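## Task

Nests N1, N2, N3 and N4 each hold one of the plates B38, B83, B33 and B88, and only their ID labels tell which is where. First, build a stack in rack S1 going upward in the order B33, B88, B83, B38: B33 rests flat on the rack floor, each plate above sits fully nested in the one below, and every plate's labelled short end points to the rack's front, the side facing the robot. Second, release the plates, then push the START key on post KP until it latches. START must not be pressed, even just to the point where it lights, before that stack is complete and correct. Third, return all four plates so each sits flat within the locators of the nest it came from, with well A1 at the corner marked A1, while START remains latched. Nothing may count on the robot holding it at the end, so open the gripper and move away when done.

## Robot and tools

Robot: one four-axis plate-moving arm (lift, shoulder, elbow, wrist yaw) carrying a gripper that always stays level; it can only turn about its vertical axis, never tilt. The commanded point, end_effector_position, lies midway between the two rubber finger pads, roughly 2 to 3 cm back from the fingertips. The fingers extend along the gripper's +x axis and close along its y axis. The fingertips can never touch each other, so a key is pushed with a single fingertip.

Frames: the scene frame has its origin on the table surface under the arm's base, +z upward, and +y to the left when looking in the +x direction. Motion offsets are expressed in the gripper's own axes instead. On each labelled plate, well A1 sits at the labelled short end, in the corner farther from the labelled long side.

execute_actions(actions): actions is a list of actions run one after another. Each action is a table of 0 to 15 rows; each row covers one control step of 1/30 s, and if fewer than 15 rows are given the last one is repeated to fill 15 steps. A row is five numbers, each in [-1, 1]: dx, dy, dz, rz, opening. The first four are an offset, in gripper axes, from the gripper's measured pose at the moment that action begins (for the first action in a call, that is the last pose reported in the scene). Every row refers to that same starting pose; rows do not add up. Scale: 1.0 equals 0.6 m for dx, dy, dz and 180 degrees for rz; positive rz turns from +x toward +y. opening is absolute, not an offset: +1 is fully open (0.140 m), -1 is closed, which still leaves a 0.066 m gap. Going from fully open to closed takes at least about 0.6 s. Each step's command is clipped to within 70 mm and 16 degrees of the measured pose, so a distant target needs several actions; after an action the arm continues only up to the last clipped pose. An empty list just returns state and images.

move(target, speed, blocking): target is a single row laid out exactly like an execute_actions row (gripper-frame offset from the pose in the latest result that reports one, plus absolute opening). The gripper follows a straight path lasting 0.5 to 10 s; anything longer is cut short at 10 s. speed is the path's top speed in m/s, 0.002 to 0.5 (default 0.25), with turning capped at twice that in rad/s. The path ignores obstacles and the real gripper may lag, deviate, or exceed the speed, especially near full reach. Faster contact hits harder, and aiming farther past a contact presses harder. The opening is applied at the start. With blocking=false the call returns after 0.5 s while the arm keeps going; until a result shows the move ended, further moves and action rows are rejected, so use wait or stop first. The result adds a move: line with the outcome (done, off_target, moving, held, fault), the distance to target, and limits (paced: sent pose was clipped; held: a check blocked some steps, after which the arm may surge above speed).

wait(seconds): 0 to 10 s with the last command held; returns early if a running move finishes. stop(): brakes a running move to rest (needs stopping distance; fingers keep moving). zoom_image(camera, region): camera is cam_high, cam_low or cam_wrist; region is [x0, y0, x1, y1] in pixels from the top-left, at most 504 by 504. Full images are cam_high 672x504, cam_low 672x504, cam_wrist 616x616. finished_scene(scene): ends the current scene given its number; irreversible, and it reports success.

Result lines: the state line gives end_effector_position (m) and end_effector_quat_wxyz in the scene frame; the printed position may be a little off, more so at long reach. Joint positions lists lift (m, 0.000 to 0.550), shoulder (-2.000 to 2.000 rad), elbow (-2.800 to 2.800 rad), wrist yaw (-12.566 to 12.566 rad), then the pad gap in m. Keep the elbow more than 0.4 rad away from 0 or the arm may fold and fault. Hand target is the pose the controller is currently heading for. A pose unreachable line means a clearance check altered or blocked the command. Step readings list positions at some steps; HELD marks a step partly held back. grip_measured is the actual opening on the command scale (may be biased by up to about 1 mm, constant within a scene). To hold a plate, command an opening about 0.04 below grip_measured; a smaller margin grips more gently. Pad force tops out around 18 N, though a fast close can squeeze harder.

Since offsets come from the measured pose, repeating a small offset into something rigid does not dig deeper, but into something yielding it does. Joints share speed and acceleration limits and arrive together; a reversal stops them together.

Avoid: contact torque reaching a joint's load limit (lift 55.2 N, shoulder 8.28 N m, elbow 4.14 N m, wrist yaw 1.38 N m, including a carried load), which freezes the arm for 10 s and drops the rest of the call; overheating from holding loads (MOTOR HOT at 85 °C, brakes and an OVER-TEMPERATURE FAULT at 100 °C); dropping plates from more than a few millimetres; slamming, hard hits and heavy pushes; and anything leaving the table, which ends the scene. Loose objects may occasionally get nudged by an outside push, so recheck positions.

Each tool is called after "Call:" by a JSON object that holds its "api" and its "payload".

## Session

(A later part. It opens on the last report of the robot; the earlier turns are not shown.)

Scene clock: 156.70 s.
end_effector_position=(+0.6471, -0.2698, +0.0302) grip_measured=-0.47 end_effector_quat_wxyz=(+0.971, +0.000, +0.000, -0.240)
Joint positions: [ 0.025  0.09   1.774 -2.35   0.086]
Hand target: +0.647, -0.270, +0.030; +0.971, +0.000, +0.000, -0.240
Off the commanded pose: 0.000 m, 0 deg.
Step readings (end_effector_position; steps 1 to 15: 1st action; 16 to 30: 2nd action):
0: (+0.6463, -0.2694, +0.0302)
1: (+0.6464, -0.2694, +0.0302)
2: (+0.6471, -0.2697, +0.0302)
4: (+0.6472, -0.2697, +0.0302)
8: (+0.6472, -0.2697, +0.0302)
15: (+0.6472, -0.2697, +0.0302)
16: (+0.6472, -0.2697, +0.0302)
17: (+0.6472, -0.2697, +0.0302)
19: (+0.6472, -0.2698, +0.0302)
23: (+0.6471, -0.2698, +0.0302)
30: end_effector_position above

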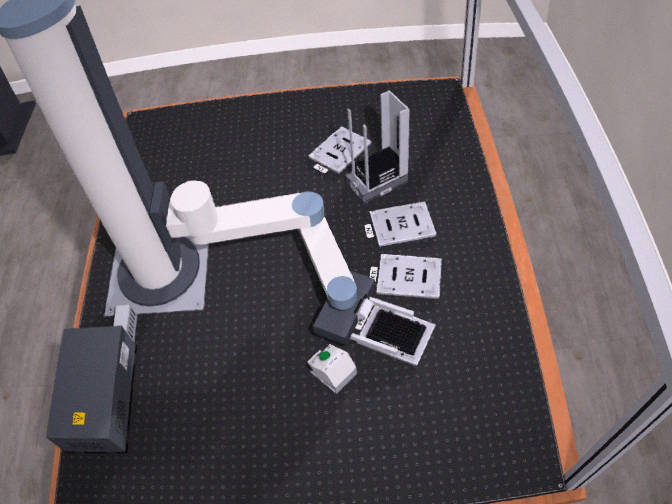

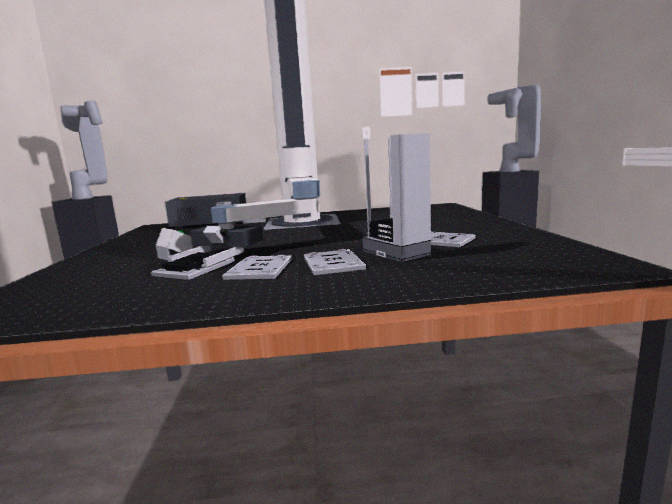

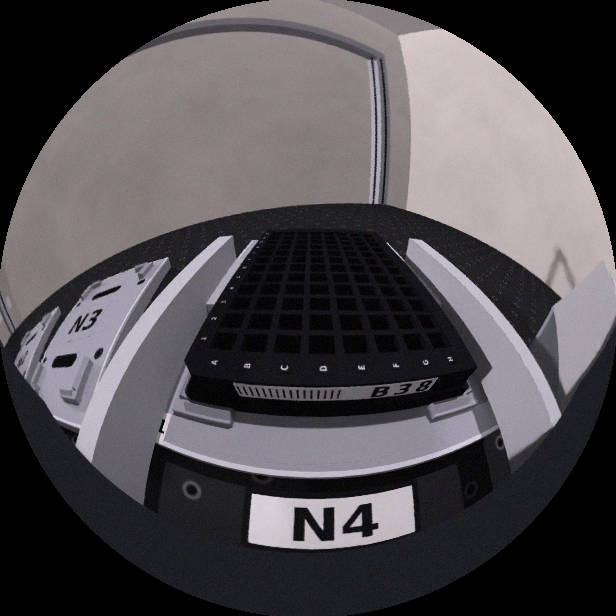

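Call:
{"api": "move", "payload": {"target": [0.0005,0,-0.3245,0,-0.53], "speed": 0.2}}

Call:
{"api": "move", "payload": {"target": [0,0,-0.015,0,-0.53], "speed": 0.015}}

Call:
{"api": "move", "payload": {"target": [0,0,0,0,0.1]}}

Call:
{"api": "move", "payload": {"target": [-0.3,0,0,0,0.1]}}

Call:
{"api": "zoom_image", "payload": {"camera": "cam_wrist", "region": [250,180,380,310]}}

Call:
{"api": "move", "payload": {"target": [-0.412,-0.597,-0.015,-0.475,-1], "speed": 0.3}}

Scene clock: 175.20 s.
end_effector_position=(+0.6575, +0.2467, +0.1084) grip_measured=-0.47 end_effector_quat_wxyz=(+0.970, +0.000, +0.000, +0.244)
Joint positions: [ 0.103  1.092  1.762 -2.363  0.086]
Hand target: +0.658, +0.247, +0.108; +0.970, +0.000, +0.000, +0.244
Off the commanded pose: 0.000 m, 0 deg.
move: done

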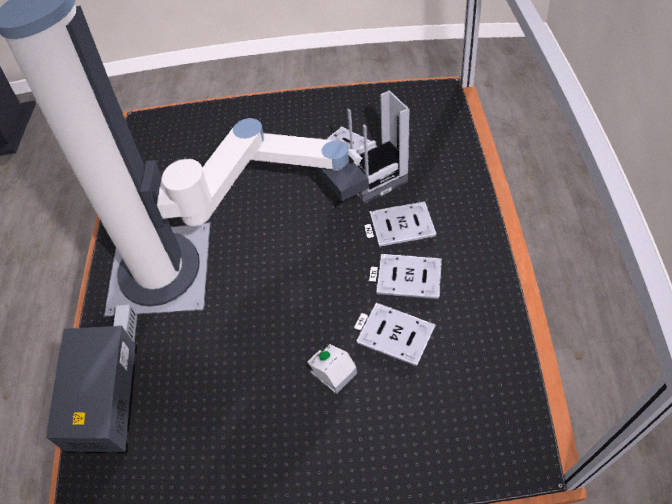

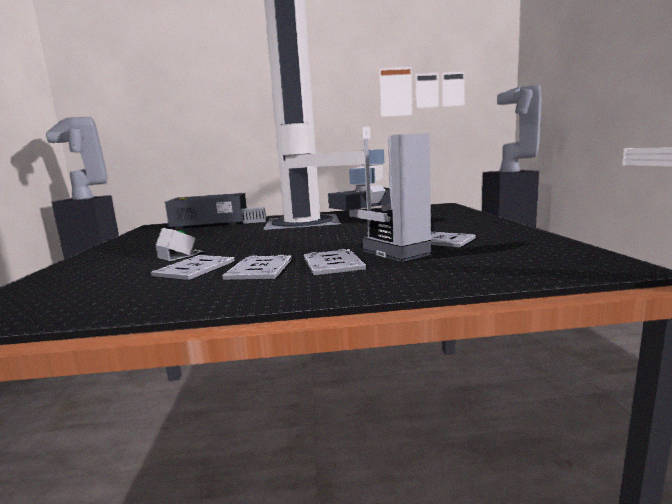

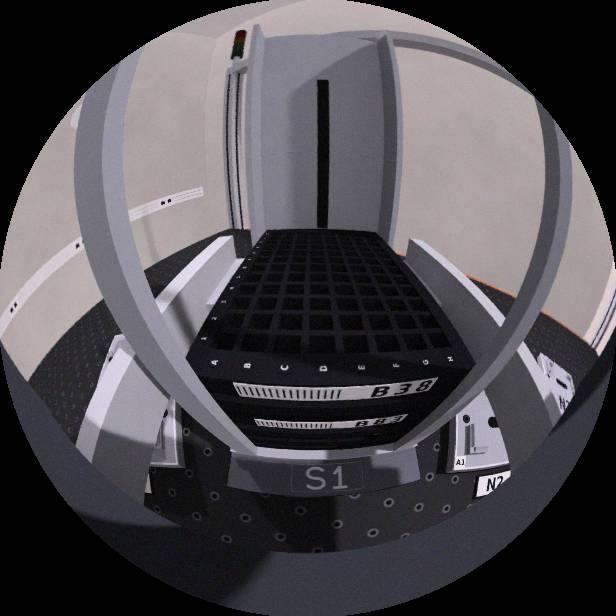

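Scene clock: 176.03 s.
end_effector_position=(+0.6575, +0.2467, +0.0993) grip_measured=-0.47 end_effector_quat_wxyz=(+0.970, +0.000, +0.000, +0.244)
Joint positions: [ 0.094  1.092  1.762 -2.363  0.086]
Hand target: +0.657, +0.247, +0.099; +0.970, +0.000, +0.000, +0.244
Off the commanded pose: 0.000 m, 0 deg.
move: done

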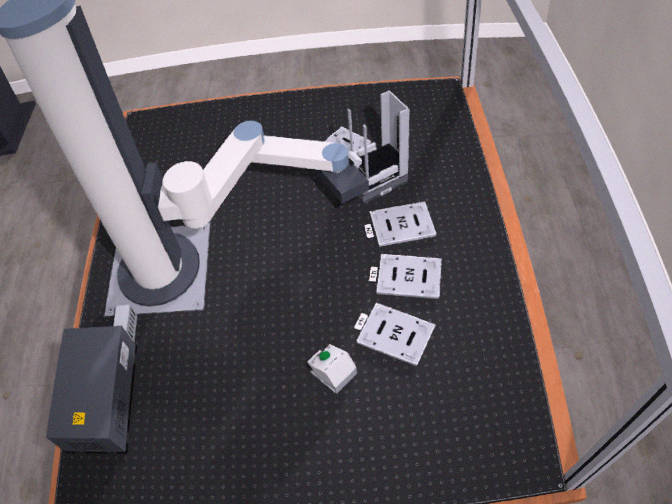

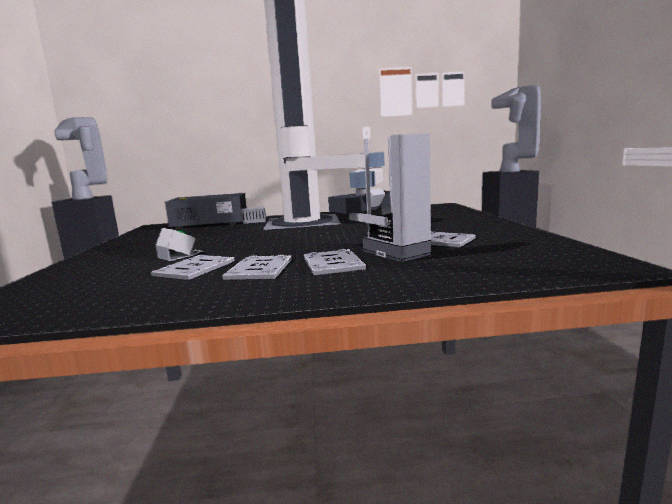

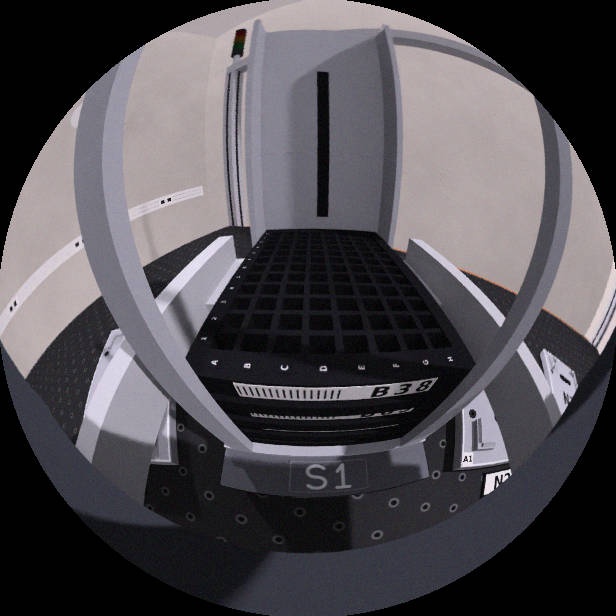

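Scene clock: 176.53 s.
end_effector_position=(+0.6575, +0.2467, +0.0993) grip_measured=+0.10 end_effector_quat_wxyz=(+0.970, +0.000, +0.000, +0.244)
Joint positions: [ 0.094  1.092  1.762 -2.363  0.107]
Hand target: +0.657, +0.247, +0.099; +0.970, +0.000, +0.000, +0.244
Off the commanded pose: 0.000 m, 0 deg.
move: done

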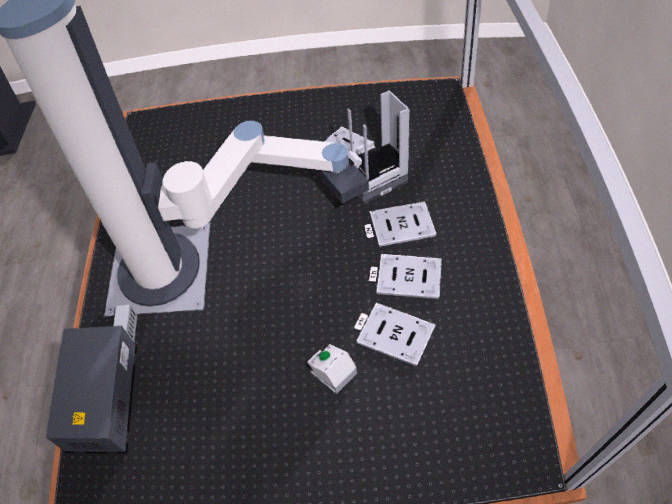

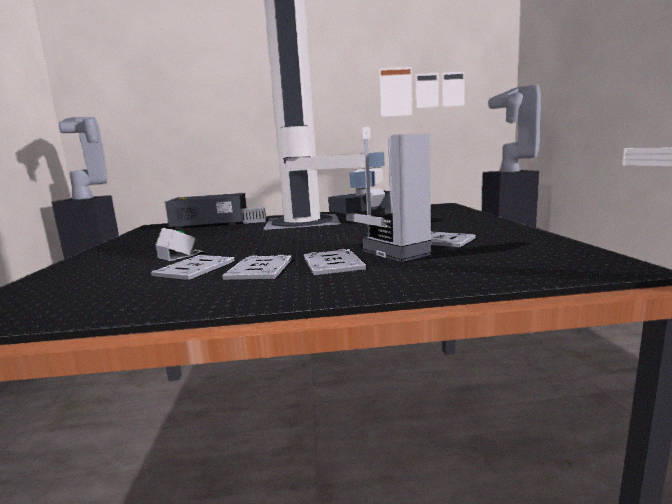

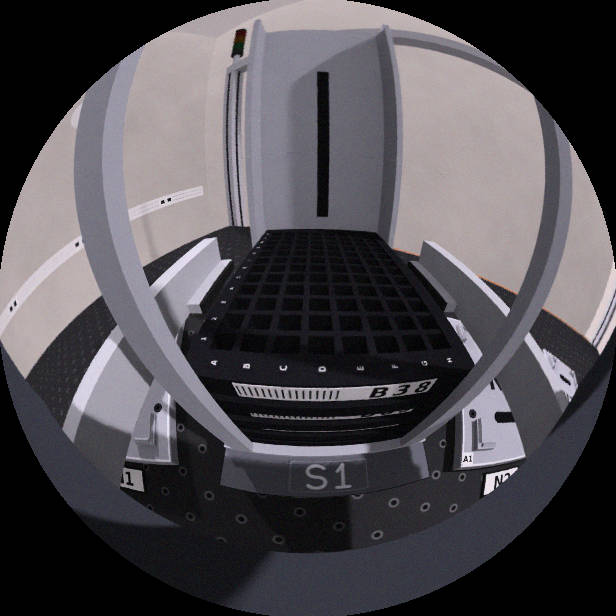

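Scene clock: 177.63 s.
end_effector_position=(+0.4988, +0.1617, +0.0993) grip_measured=+0.10 end_effector_quat_wxyz=(+0.970, +0.000, +0.000, +0.243)
Joint positions: [ 0.094  1.417  0.87  -1.795  0.107]
Hand target: +0.499, +0.162, +0.099; +0.970, +0.000, +0.000, +0.244
Off the commanded pose: 0.000 m, 0 deg.
move: done

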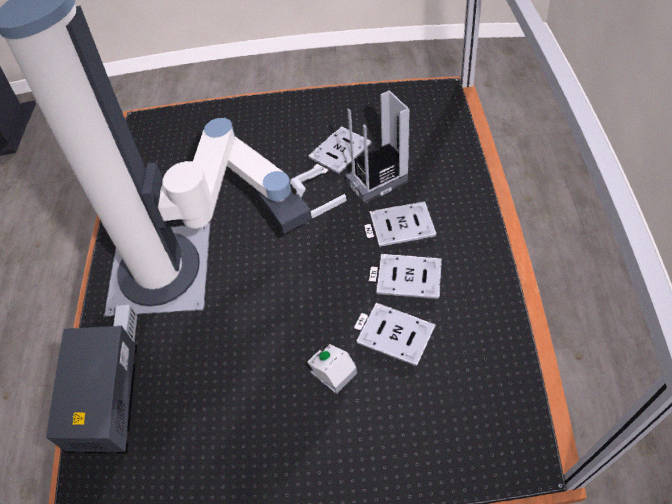

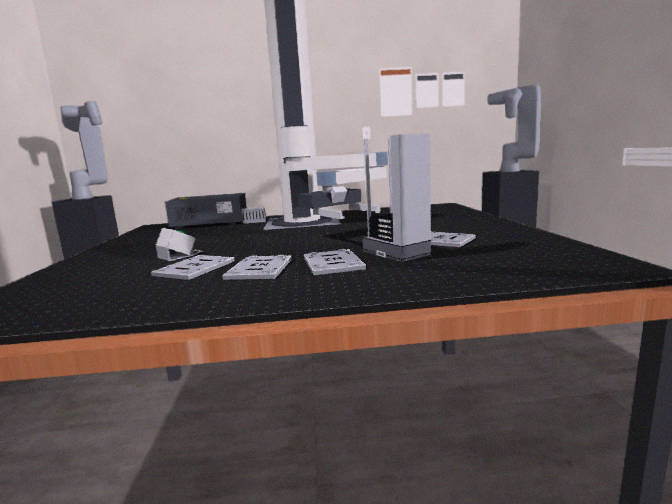

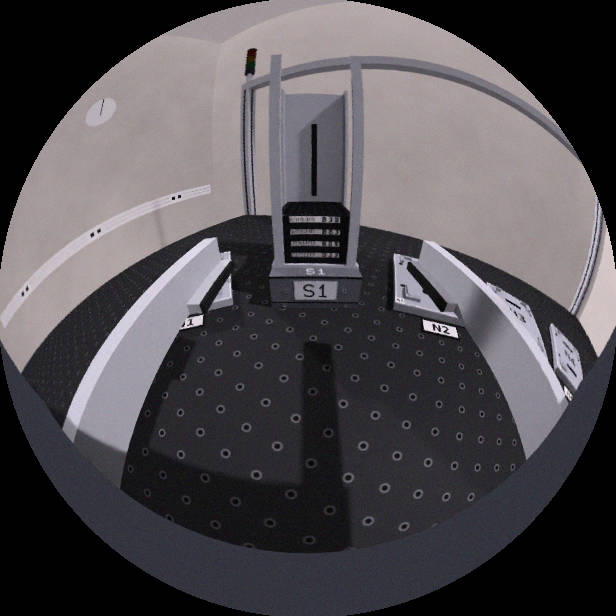

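Region (250, 180, 380, 310) of cam_wrist's 616x616 image, scaled by 3.877, with more detail than that image has.

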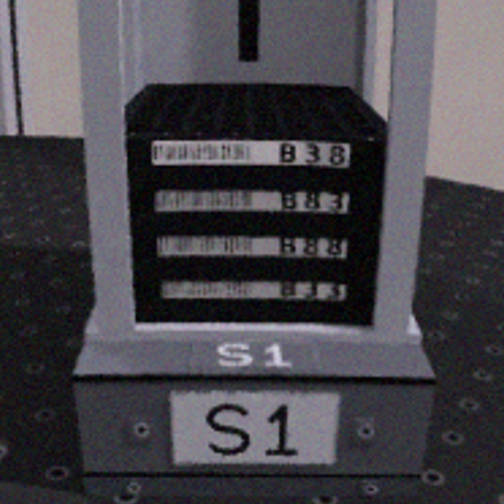

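Scene clock: 180.50 s.
end_effector_position=(+0.4498, -0.2708, +0.0904) grip_measured=-0.99 end_effector_quat_wxyz=(+0.877, +0.000, +0.000, -0.480)
Joint positions: [ 0.085  0.277  0.998 -2.275  0.066]
Hand target: +0.450, -0.271, +0.090; +0.877, +0.000, +0.000, -0.480
Off the commanded pose: 0.000 m, 0 deg.
move: done

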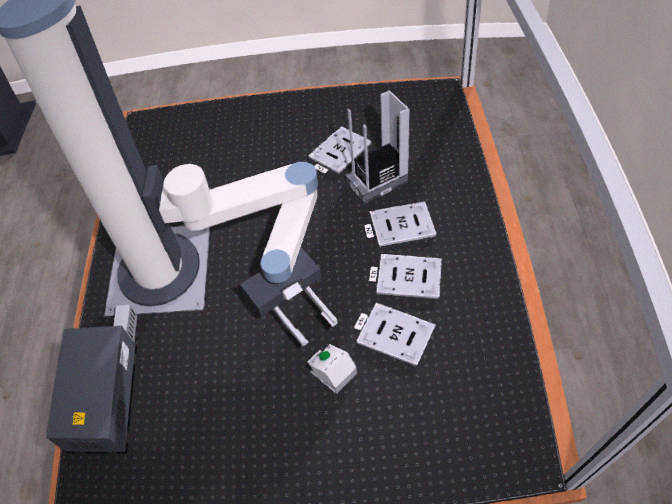

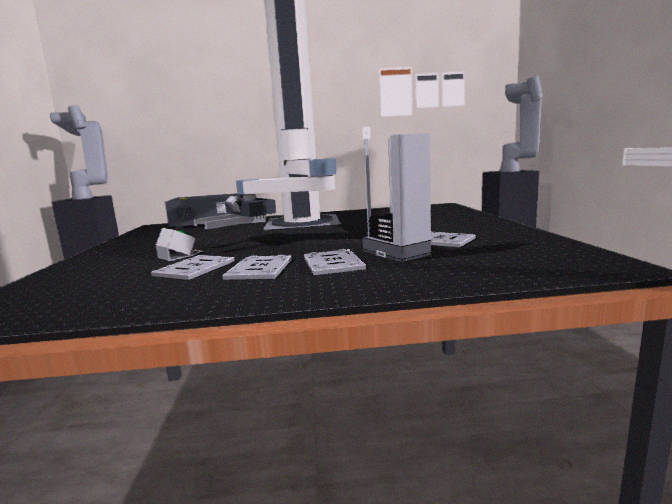

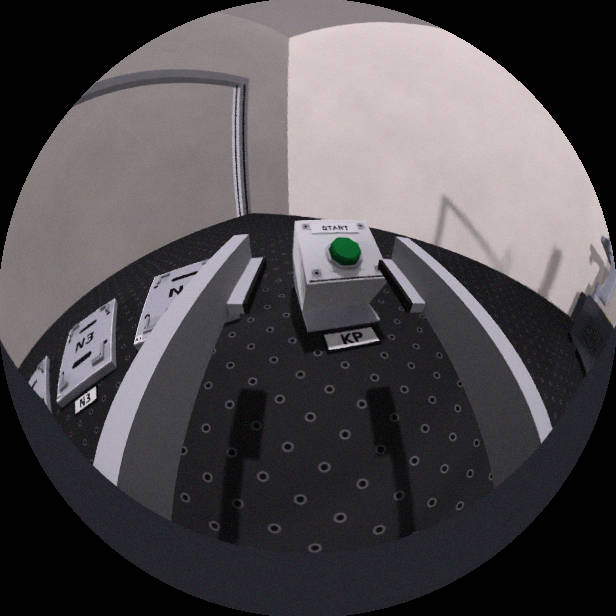

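Call:
{"api": "move", "payload": {"target": [0.045,0.036,0,0,-1], "speed": 0.08}}

Call:
{"api": "zoom_image", "payload": {"camera": "cam_high", "region": [280,310,380,400]}}

Call:
{"api": "zoom_image", "payload": {"camera": "cam_low", "region": [140,200,240,270]}}

Scene clock: 185.83 s.
end_effector_position=(+0.4827, -0.2818, +0.0904) grip_measured=-0.99 end_effector_quat_wxyz=(+0.878, +0.000, +0.000, -0.479)
Joint positions: [ 0.085  0.263  1.147 -2.41   0.066]
Hand target: +0.483, -0.282, +0.090; +0.877, +0.000, +0.000, -0.480
Off the commanded pose: 0.000 m, 0 deg.
move: done

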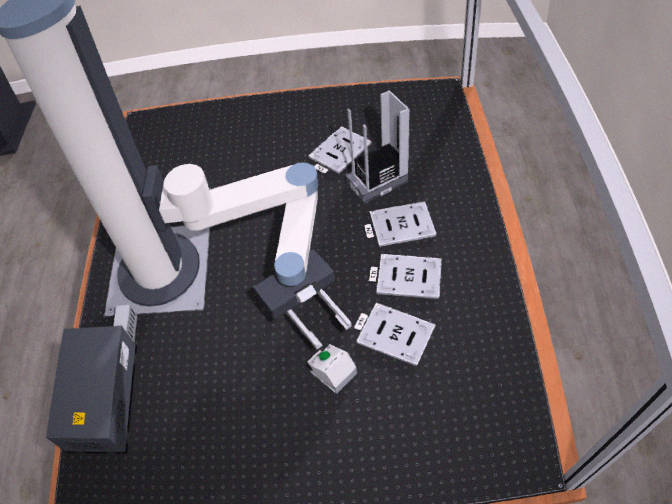

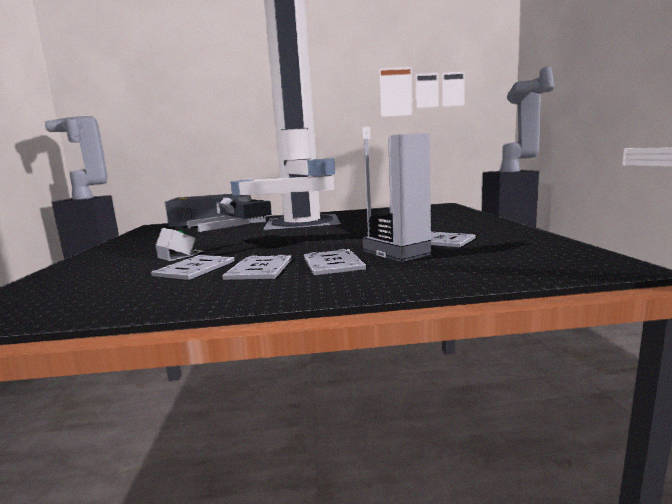

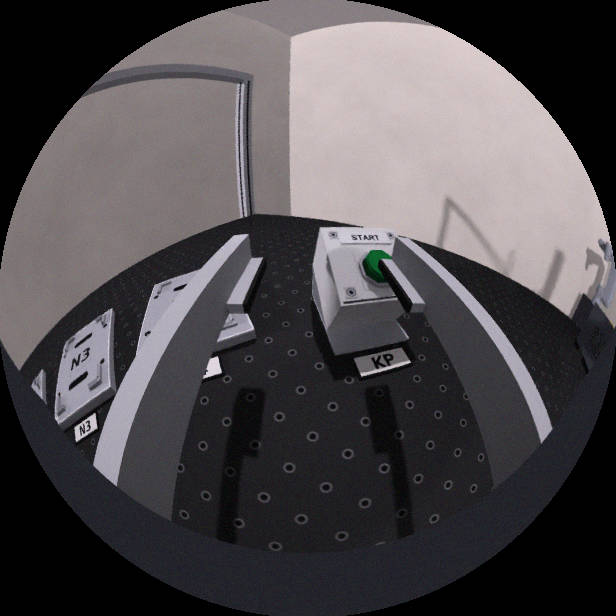

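Region (280, 310, 380, 400) of cam_high's 672x504 image, scaled by 5.040, with more detail than that image has; it fills the top 454 rows of this view, and the rest is white.

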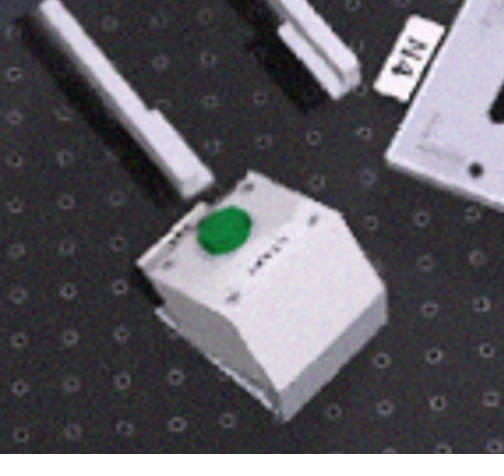

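Region (140, 200, 240, 270) of cam_low's 672x504 image, scaled by 5.040, with more detail than that image has; it fills the top 353 rows of this view, and the rest is white.

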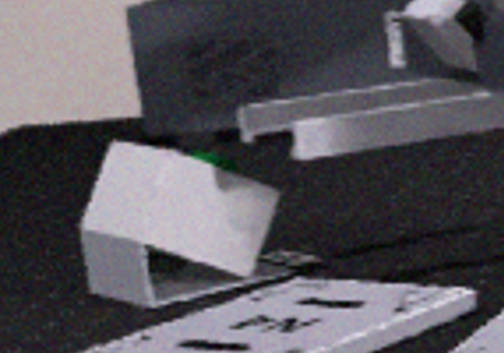

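Call:
{"api": "move", "payload": {"target": [0.03,0.002,-0.007,0,-1], "speed": 0.03}}

Call:
{"api": "zoom_image", "payload": {"camera": "cam_high", "region": [280,310,380,400]}}

Call:
{"api": "zoom_image", "payload": {"camera": "cam_low", "region": [140,200,240,270]}}

Scene clock: 193.40 s.
end_effector_position=(+0.4935, -0.2963, +0.0862) grip_measured=-0.99 end_effector_quat_wxyz=(+0.878, +0.000, +0.000, -0.479)
Joint positions: [ 0.081  0.214  1.228 -2.442  0.066]
Hand target: +0.493, -0.296, +0.086; +0.878, +0.000, +0.000, -0.479
Off the commanded pose: 0.000 m, 0 deg.
move: done

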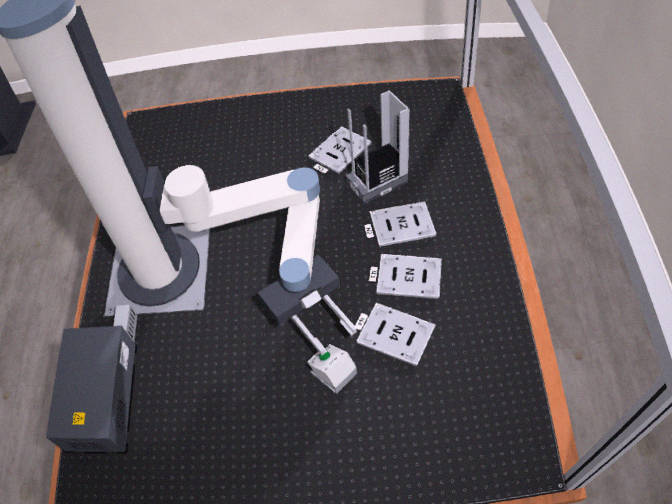

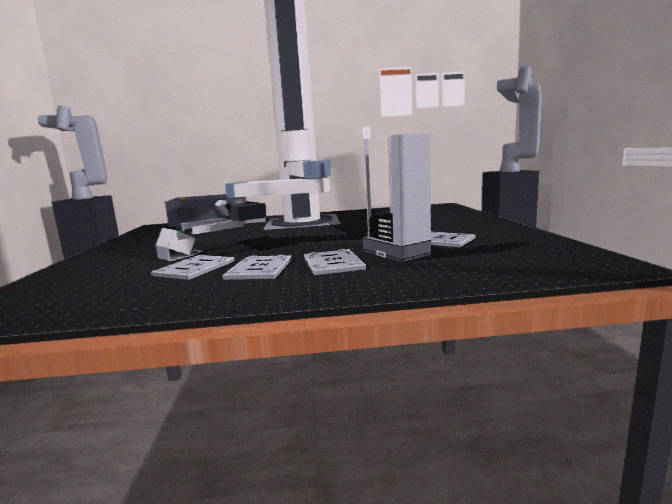

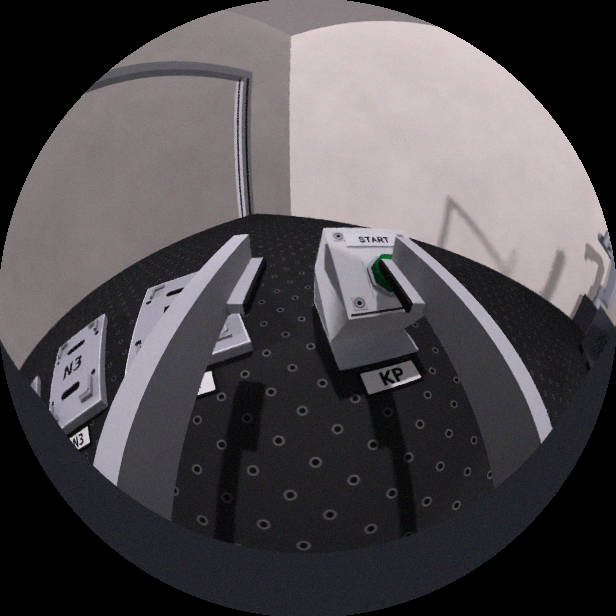

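Region (280, 310, 380, 400) of cam_high's 672x504 image, scaled by 5.040, with more detail than that image has; it fills the top 454 rows of this view, and the rest is white.

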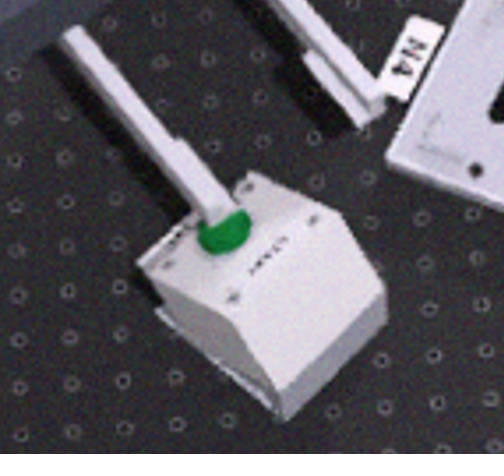

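Region (140, 200, 240, 270) of cam_low's 672x504 image, scaled by 5.040, with more detail than that image has; it fills the top 353 rows of this view, and the rest is white.

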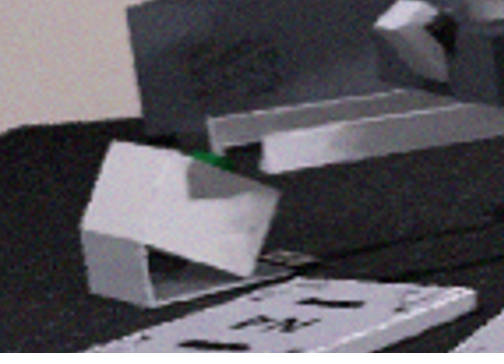

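Call:
{"api": "move", "payload": {"target": [0.005,0,-0.015,0,-1], "speed": 0.01}}

Call:
{"api": "zoom_image", "payload": {"camera": "cam_high", "region": [280,310,380,400]}}

Scene clock: 201.10 s.
end_effector_position=(+0.4952, -0.2983, +0.0784) grip_measured=-0.99 end_effector_quat_wxyz=(+0.878, +0.000, +0.000, -0.479)
Joint positions: [ 0.073  0.207  1.24  -2.445  0.066]
Hand target: +0.495, -0.299, +0.077; +0.878, +0.000, +0.000, -0.479
Off the commanded pose: 0.001 m, 0 deg.
move: done

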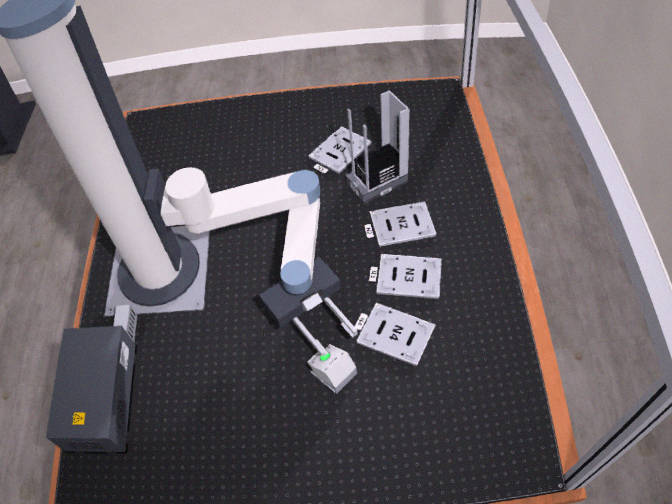

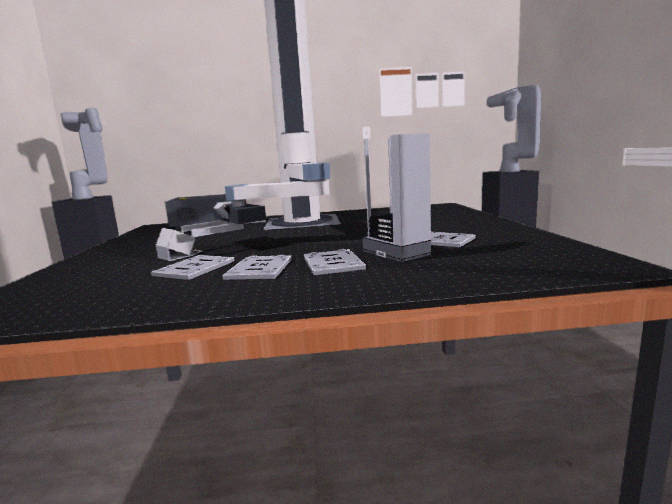

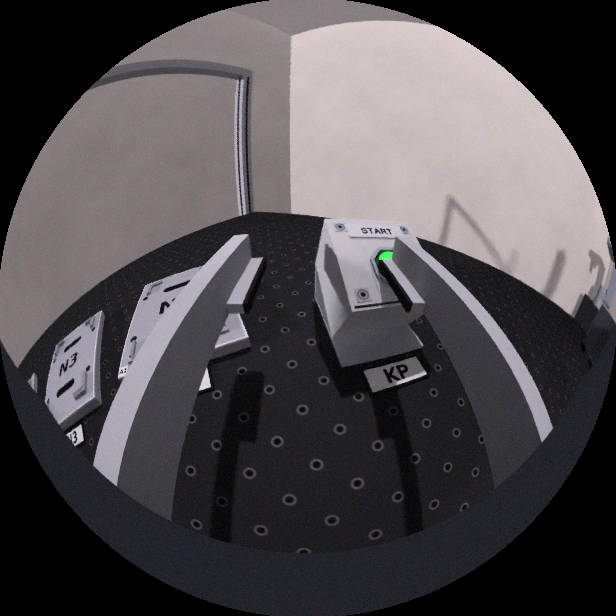

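Region (280, 310, 380, 400) of cam_high's 672x504 image, scaled by 5.040, with more detail than that image has; it fills the top 454 rows of this view, and the rest is white.

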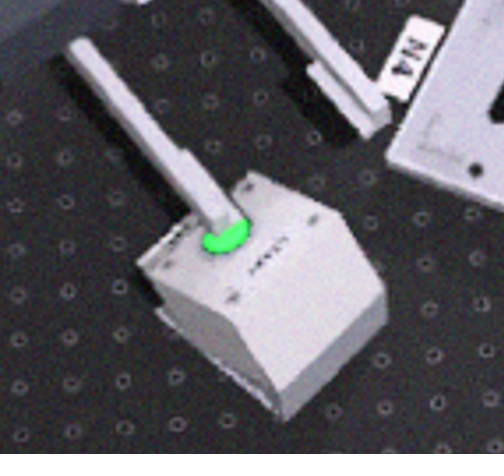

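Call:
{"api": "move", "payload": {"target": [0,0,0.0343,0,-1], "speed": 0.05}}

Scene clock: 204.43 s.
end_effector_position=(+0.4952, -0.2982, +0.0990) grip_measured=-0.99 end_effector_quat_wxyz=(+0.878, +0.000, +0.000, -0.479)
Joint positions: [ 0.094  0.207  1.24  -2.445  0.066]
Hand target: +0.495, -0.298, +0.099; +0.878, +0.000, +0.000, -0.479
Off the commanded pose: 0.000 m, 0 deg.
move: done

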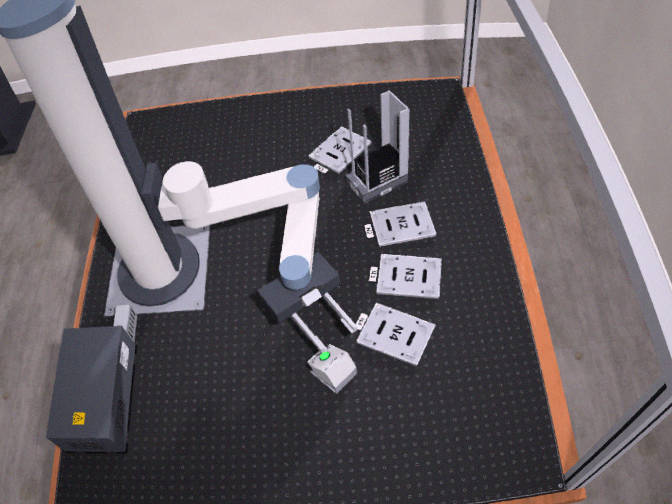

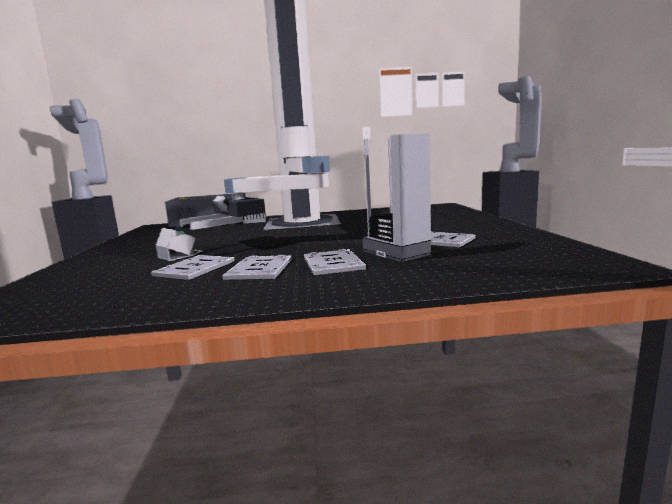

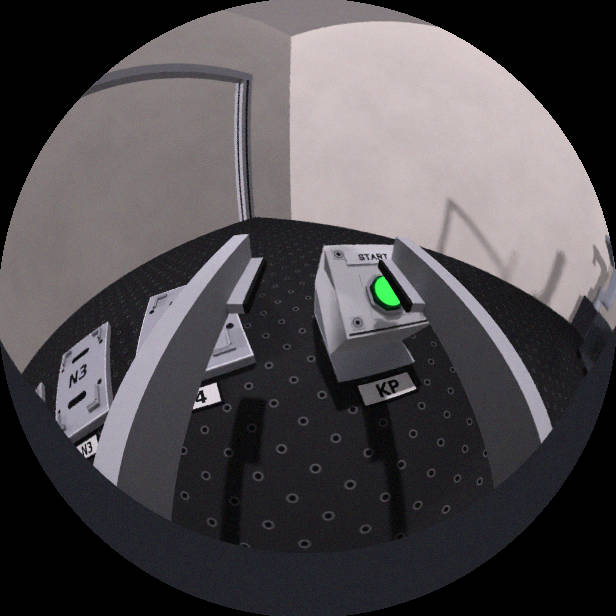

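Call:
{"api": "move", "payload": {"target": [-0.6412,0.4202,0,0.4743,0.1], "speed": 0.35}}

Call:
{"api": "move", "payload": {"target": [0.3,0,0,0,0.1]}}

Scene clock: 211.60 s.
end_effector_position=(+0.4988, +0.1619, +0.0990) grip_measured=+0.10 end_effector_quat_wxyz=(+0.970, +0.000, +0.000, +0.244)
Joint positions: [ 0.094  1.417  0.87  -1.795  0.107]
Hand target: +0.499, +0.162, +0.099; +0.970, +0.000, +0.000, +0.243
Off the commanded pose: 0.000 m, 0 deg.
move: done

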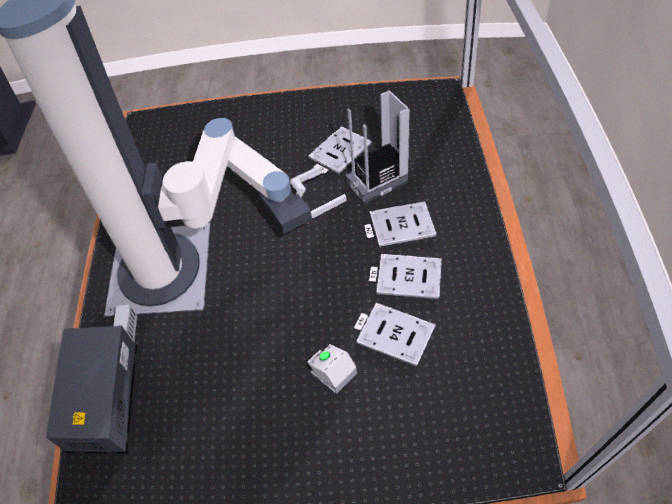

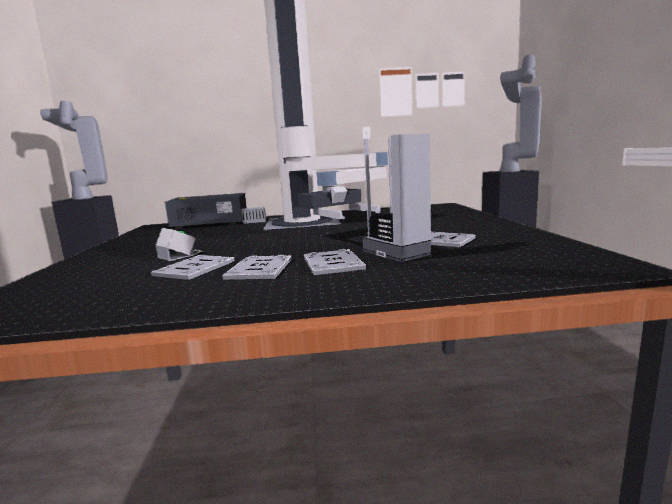

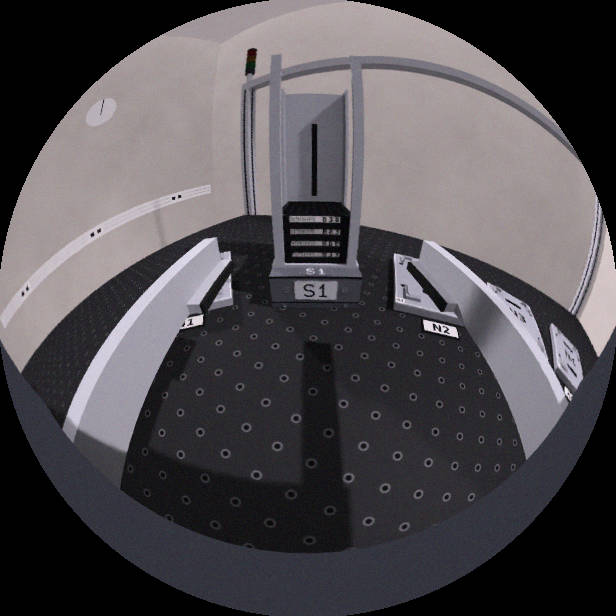

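Scene clock: 212.77 s.
end_effector_position=(+0.6575, +0.2470, +0.0991) grip_measured=+0.10 end_effector_quat_wxyz=(+0.970, +0.000, +0.000, +0.244)
Joint positions: [ 0.094  1.092  1.763 -2.363  0.107]
Hand target: +0.657, +0.247, +0.099; +0.970, +0.000, +0.000, +0.244
Off the commanded pose: 0.000 m, 0 deg.
move: done

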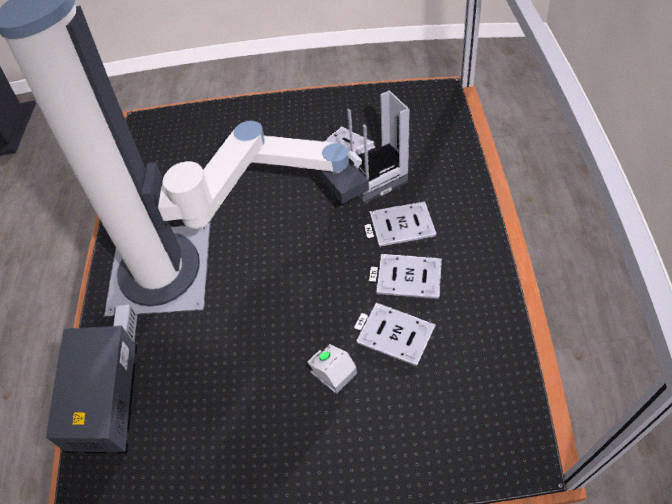

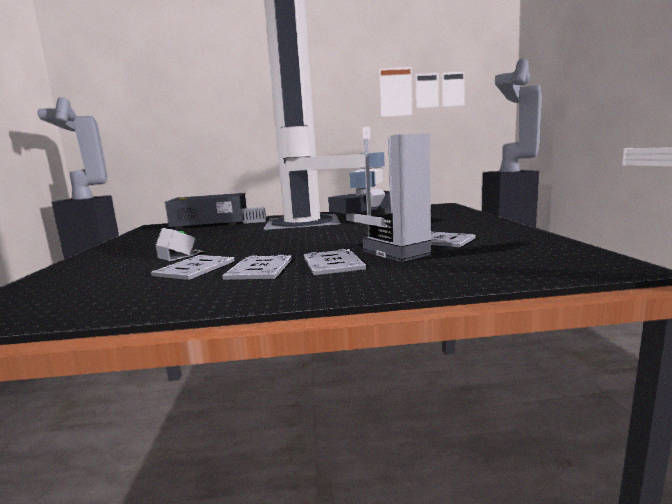

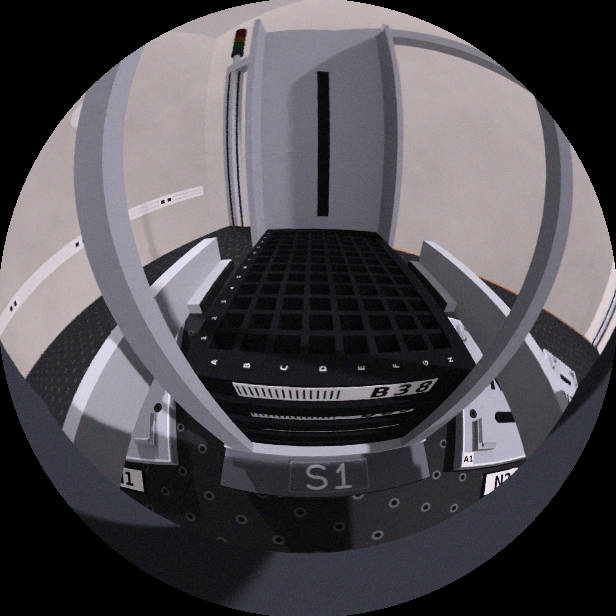

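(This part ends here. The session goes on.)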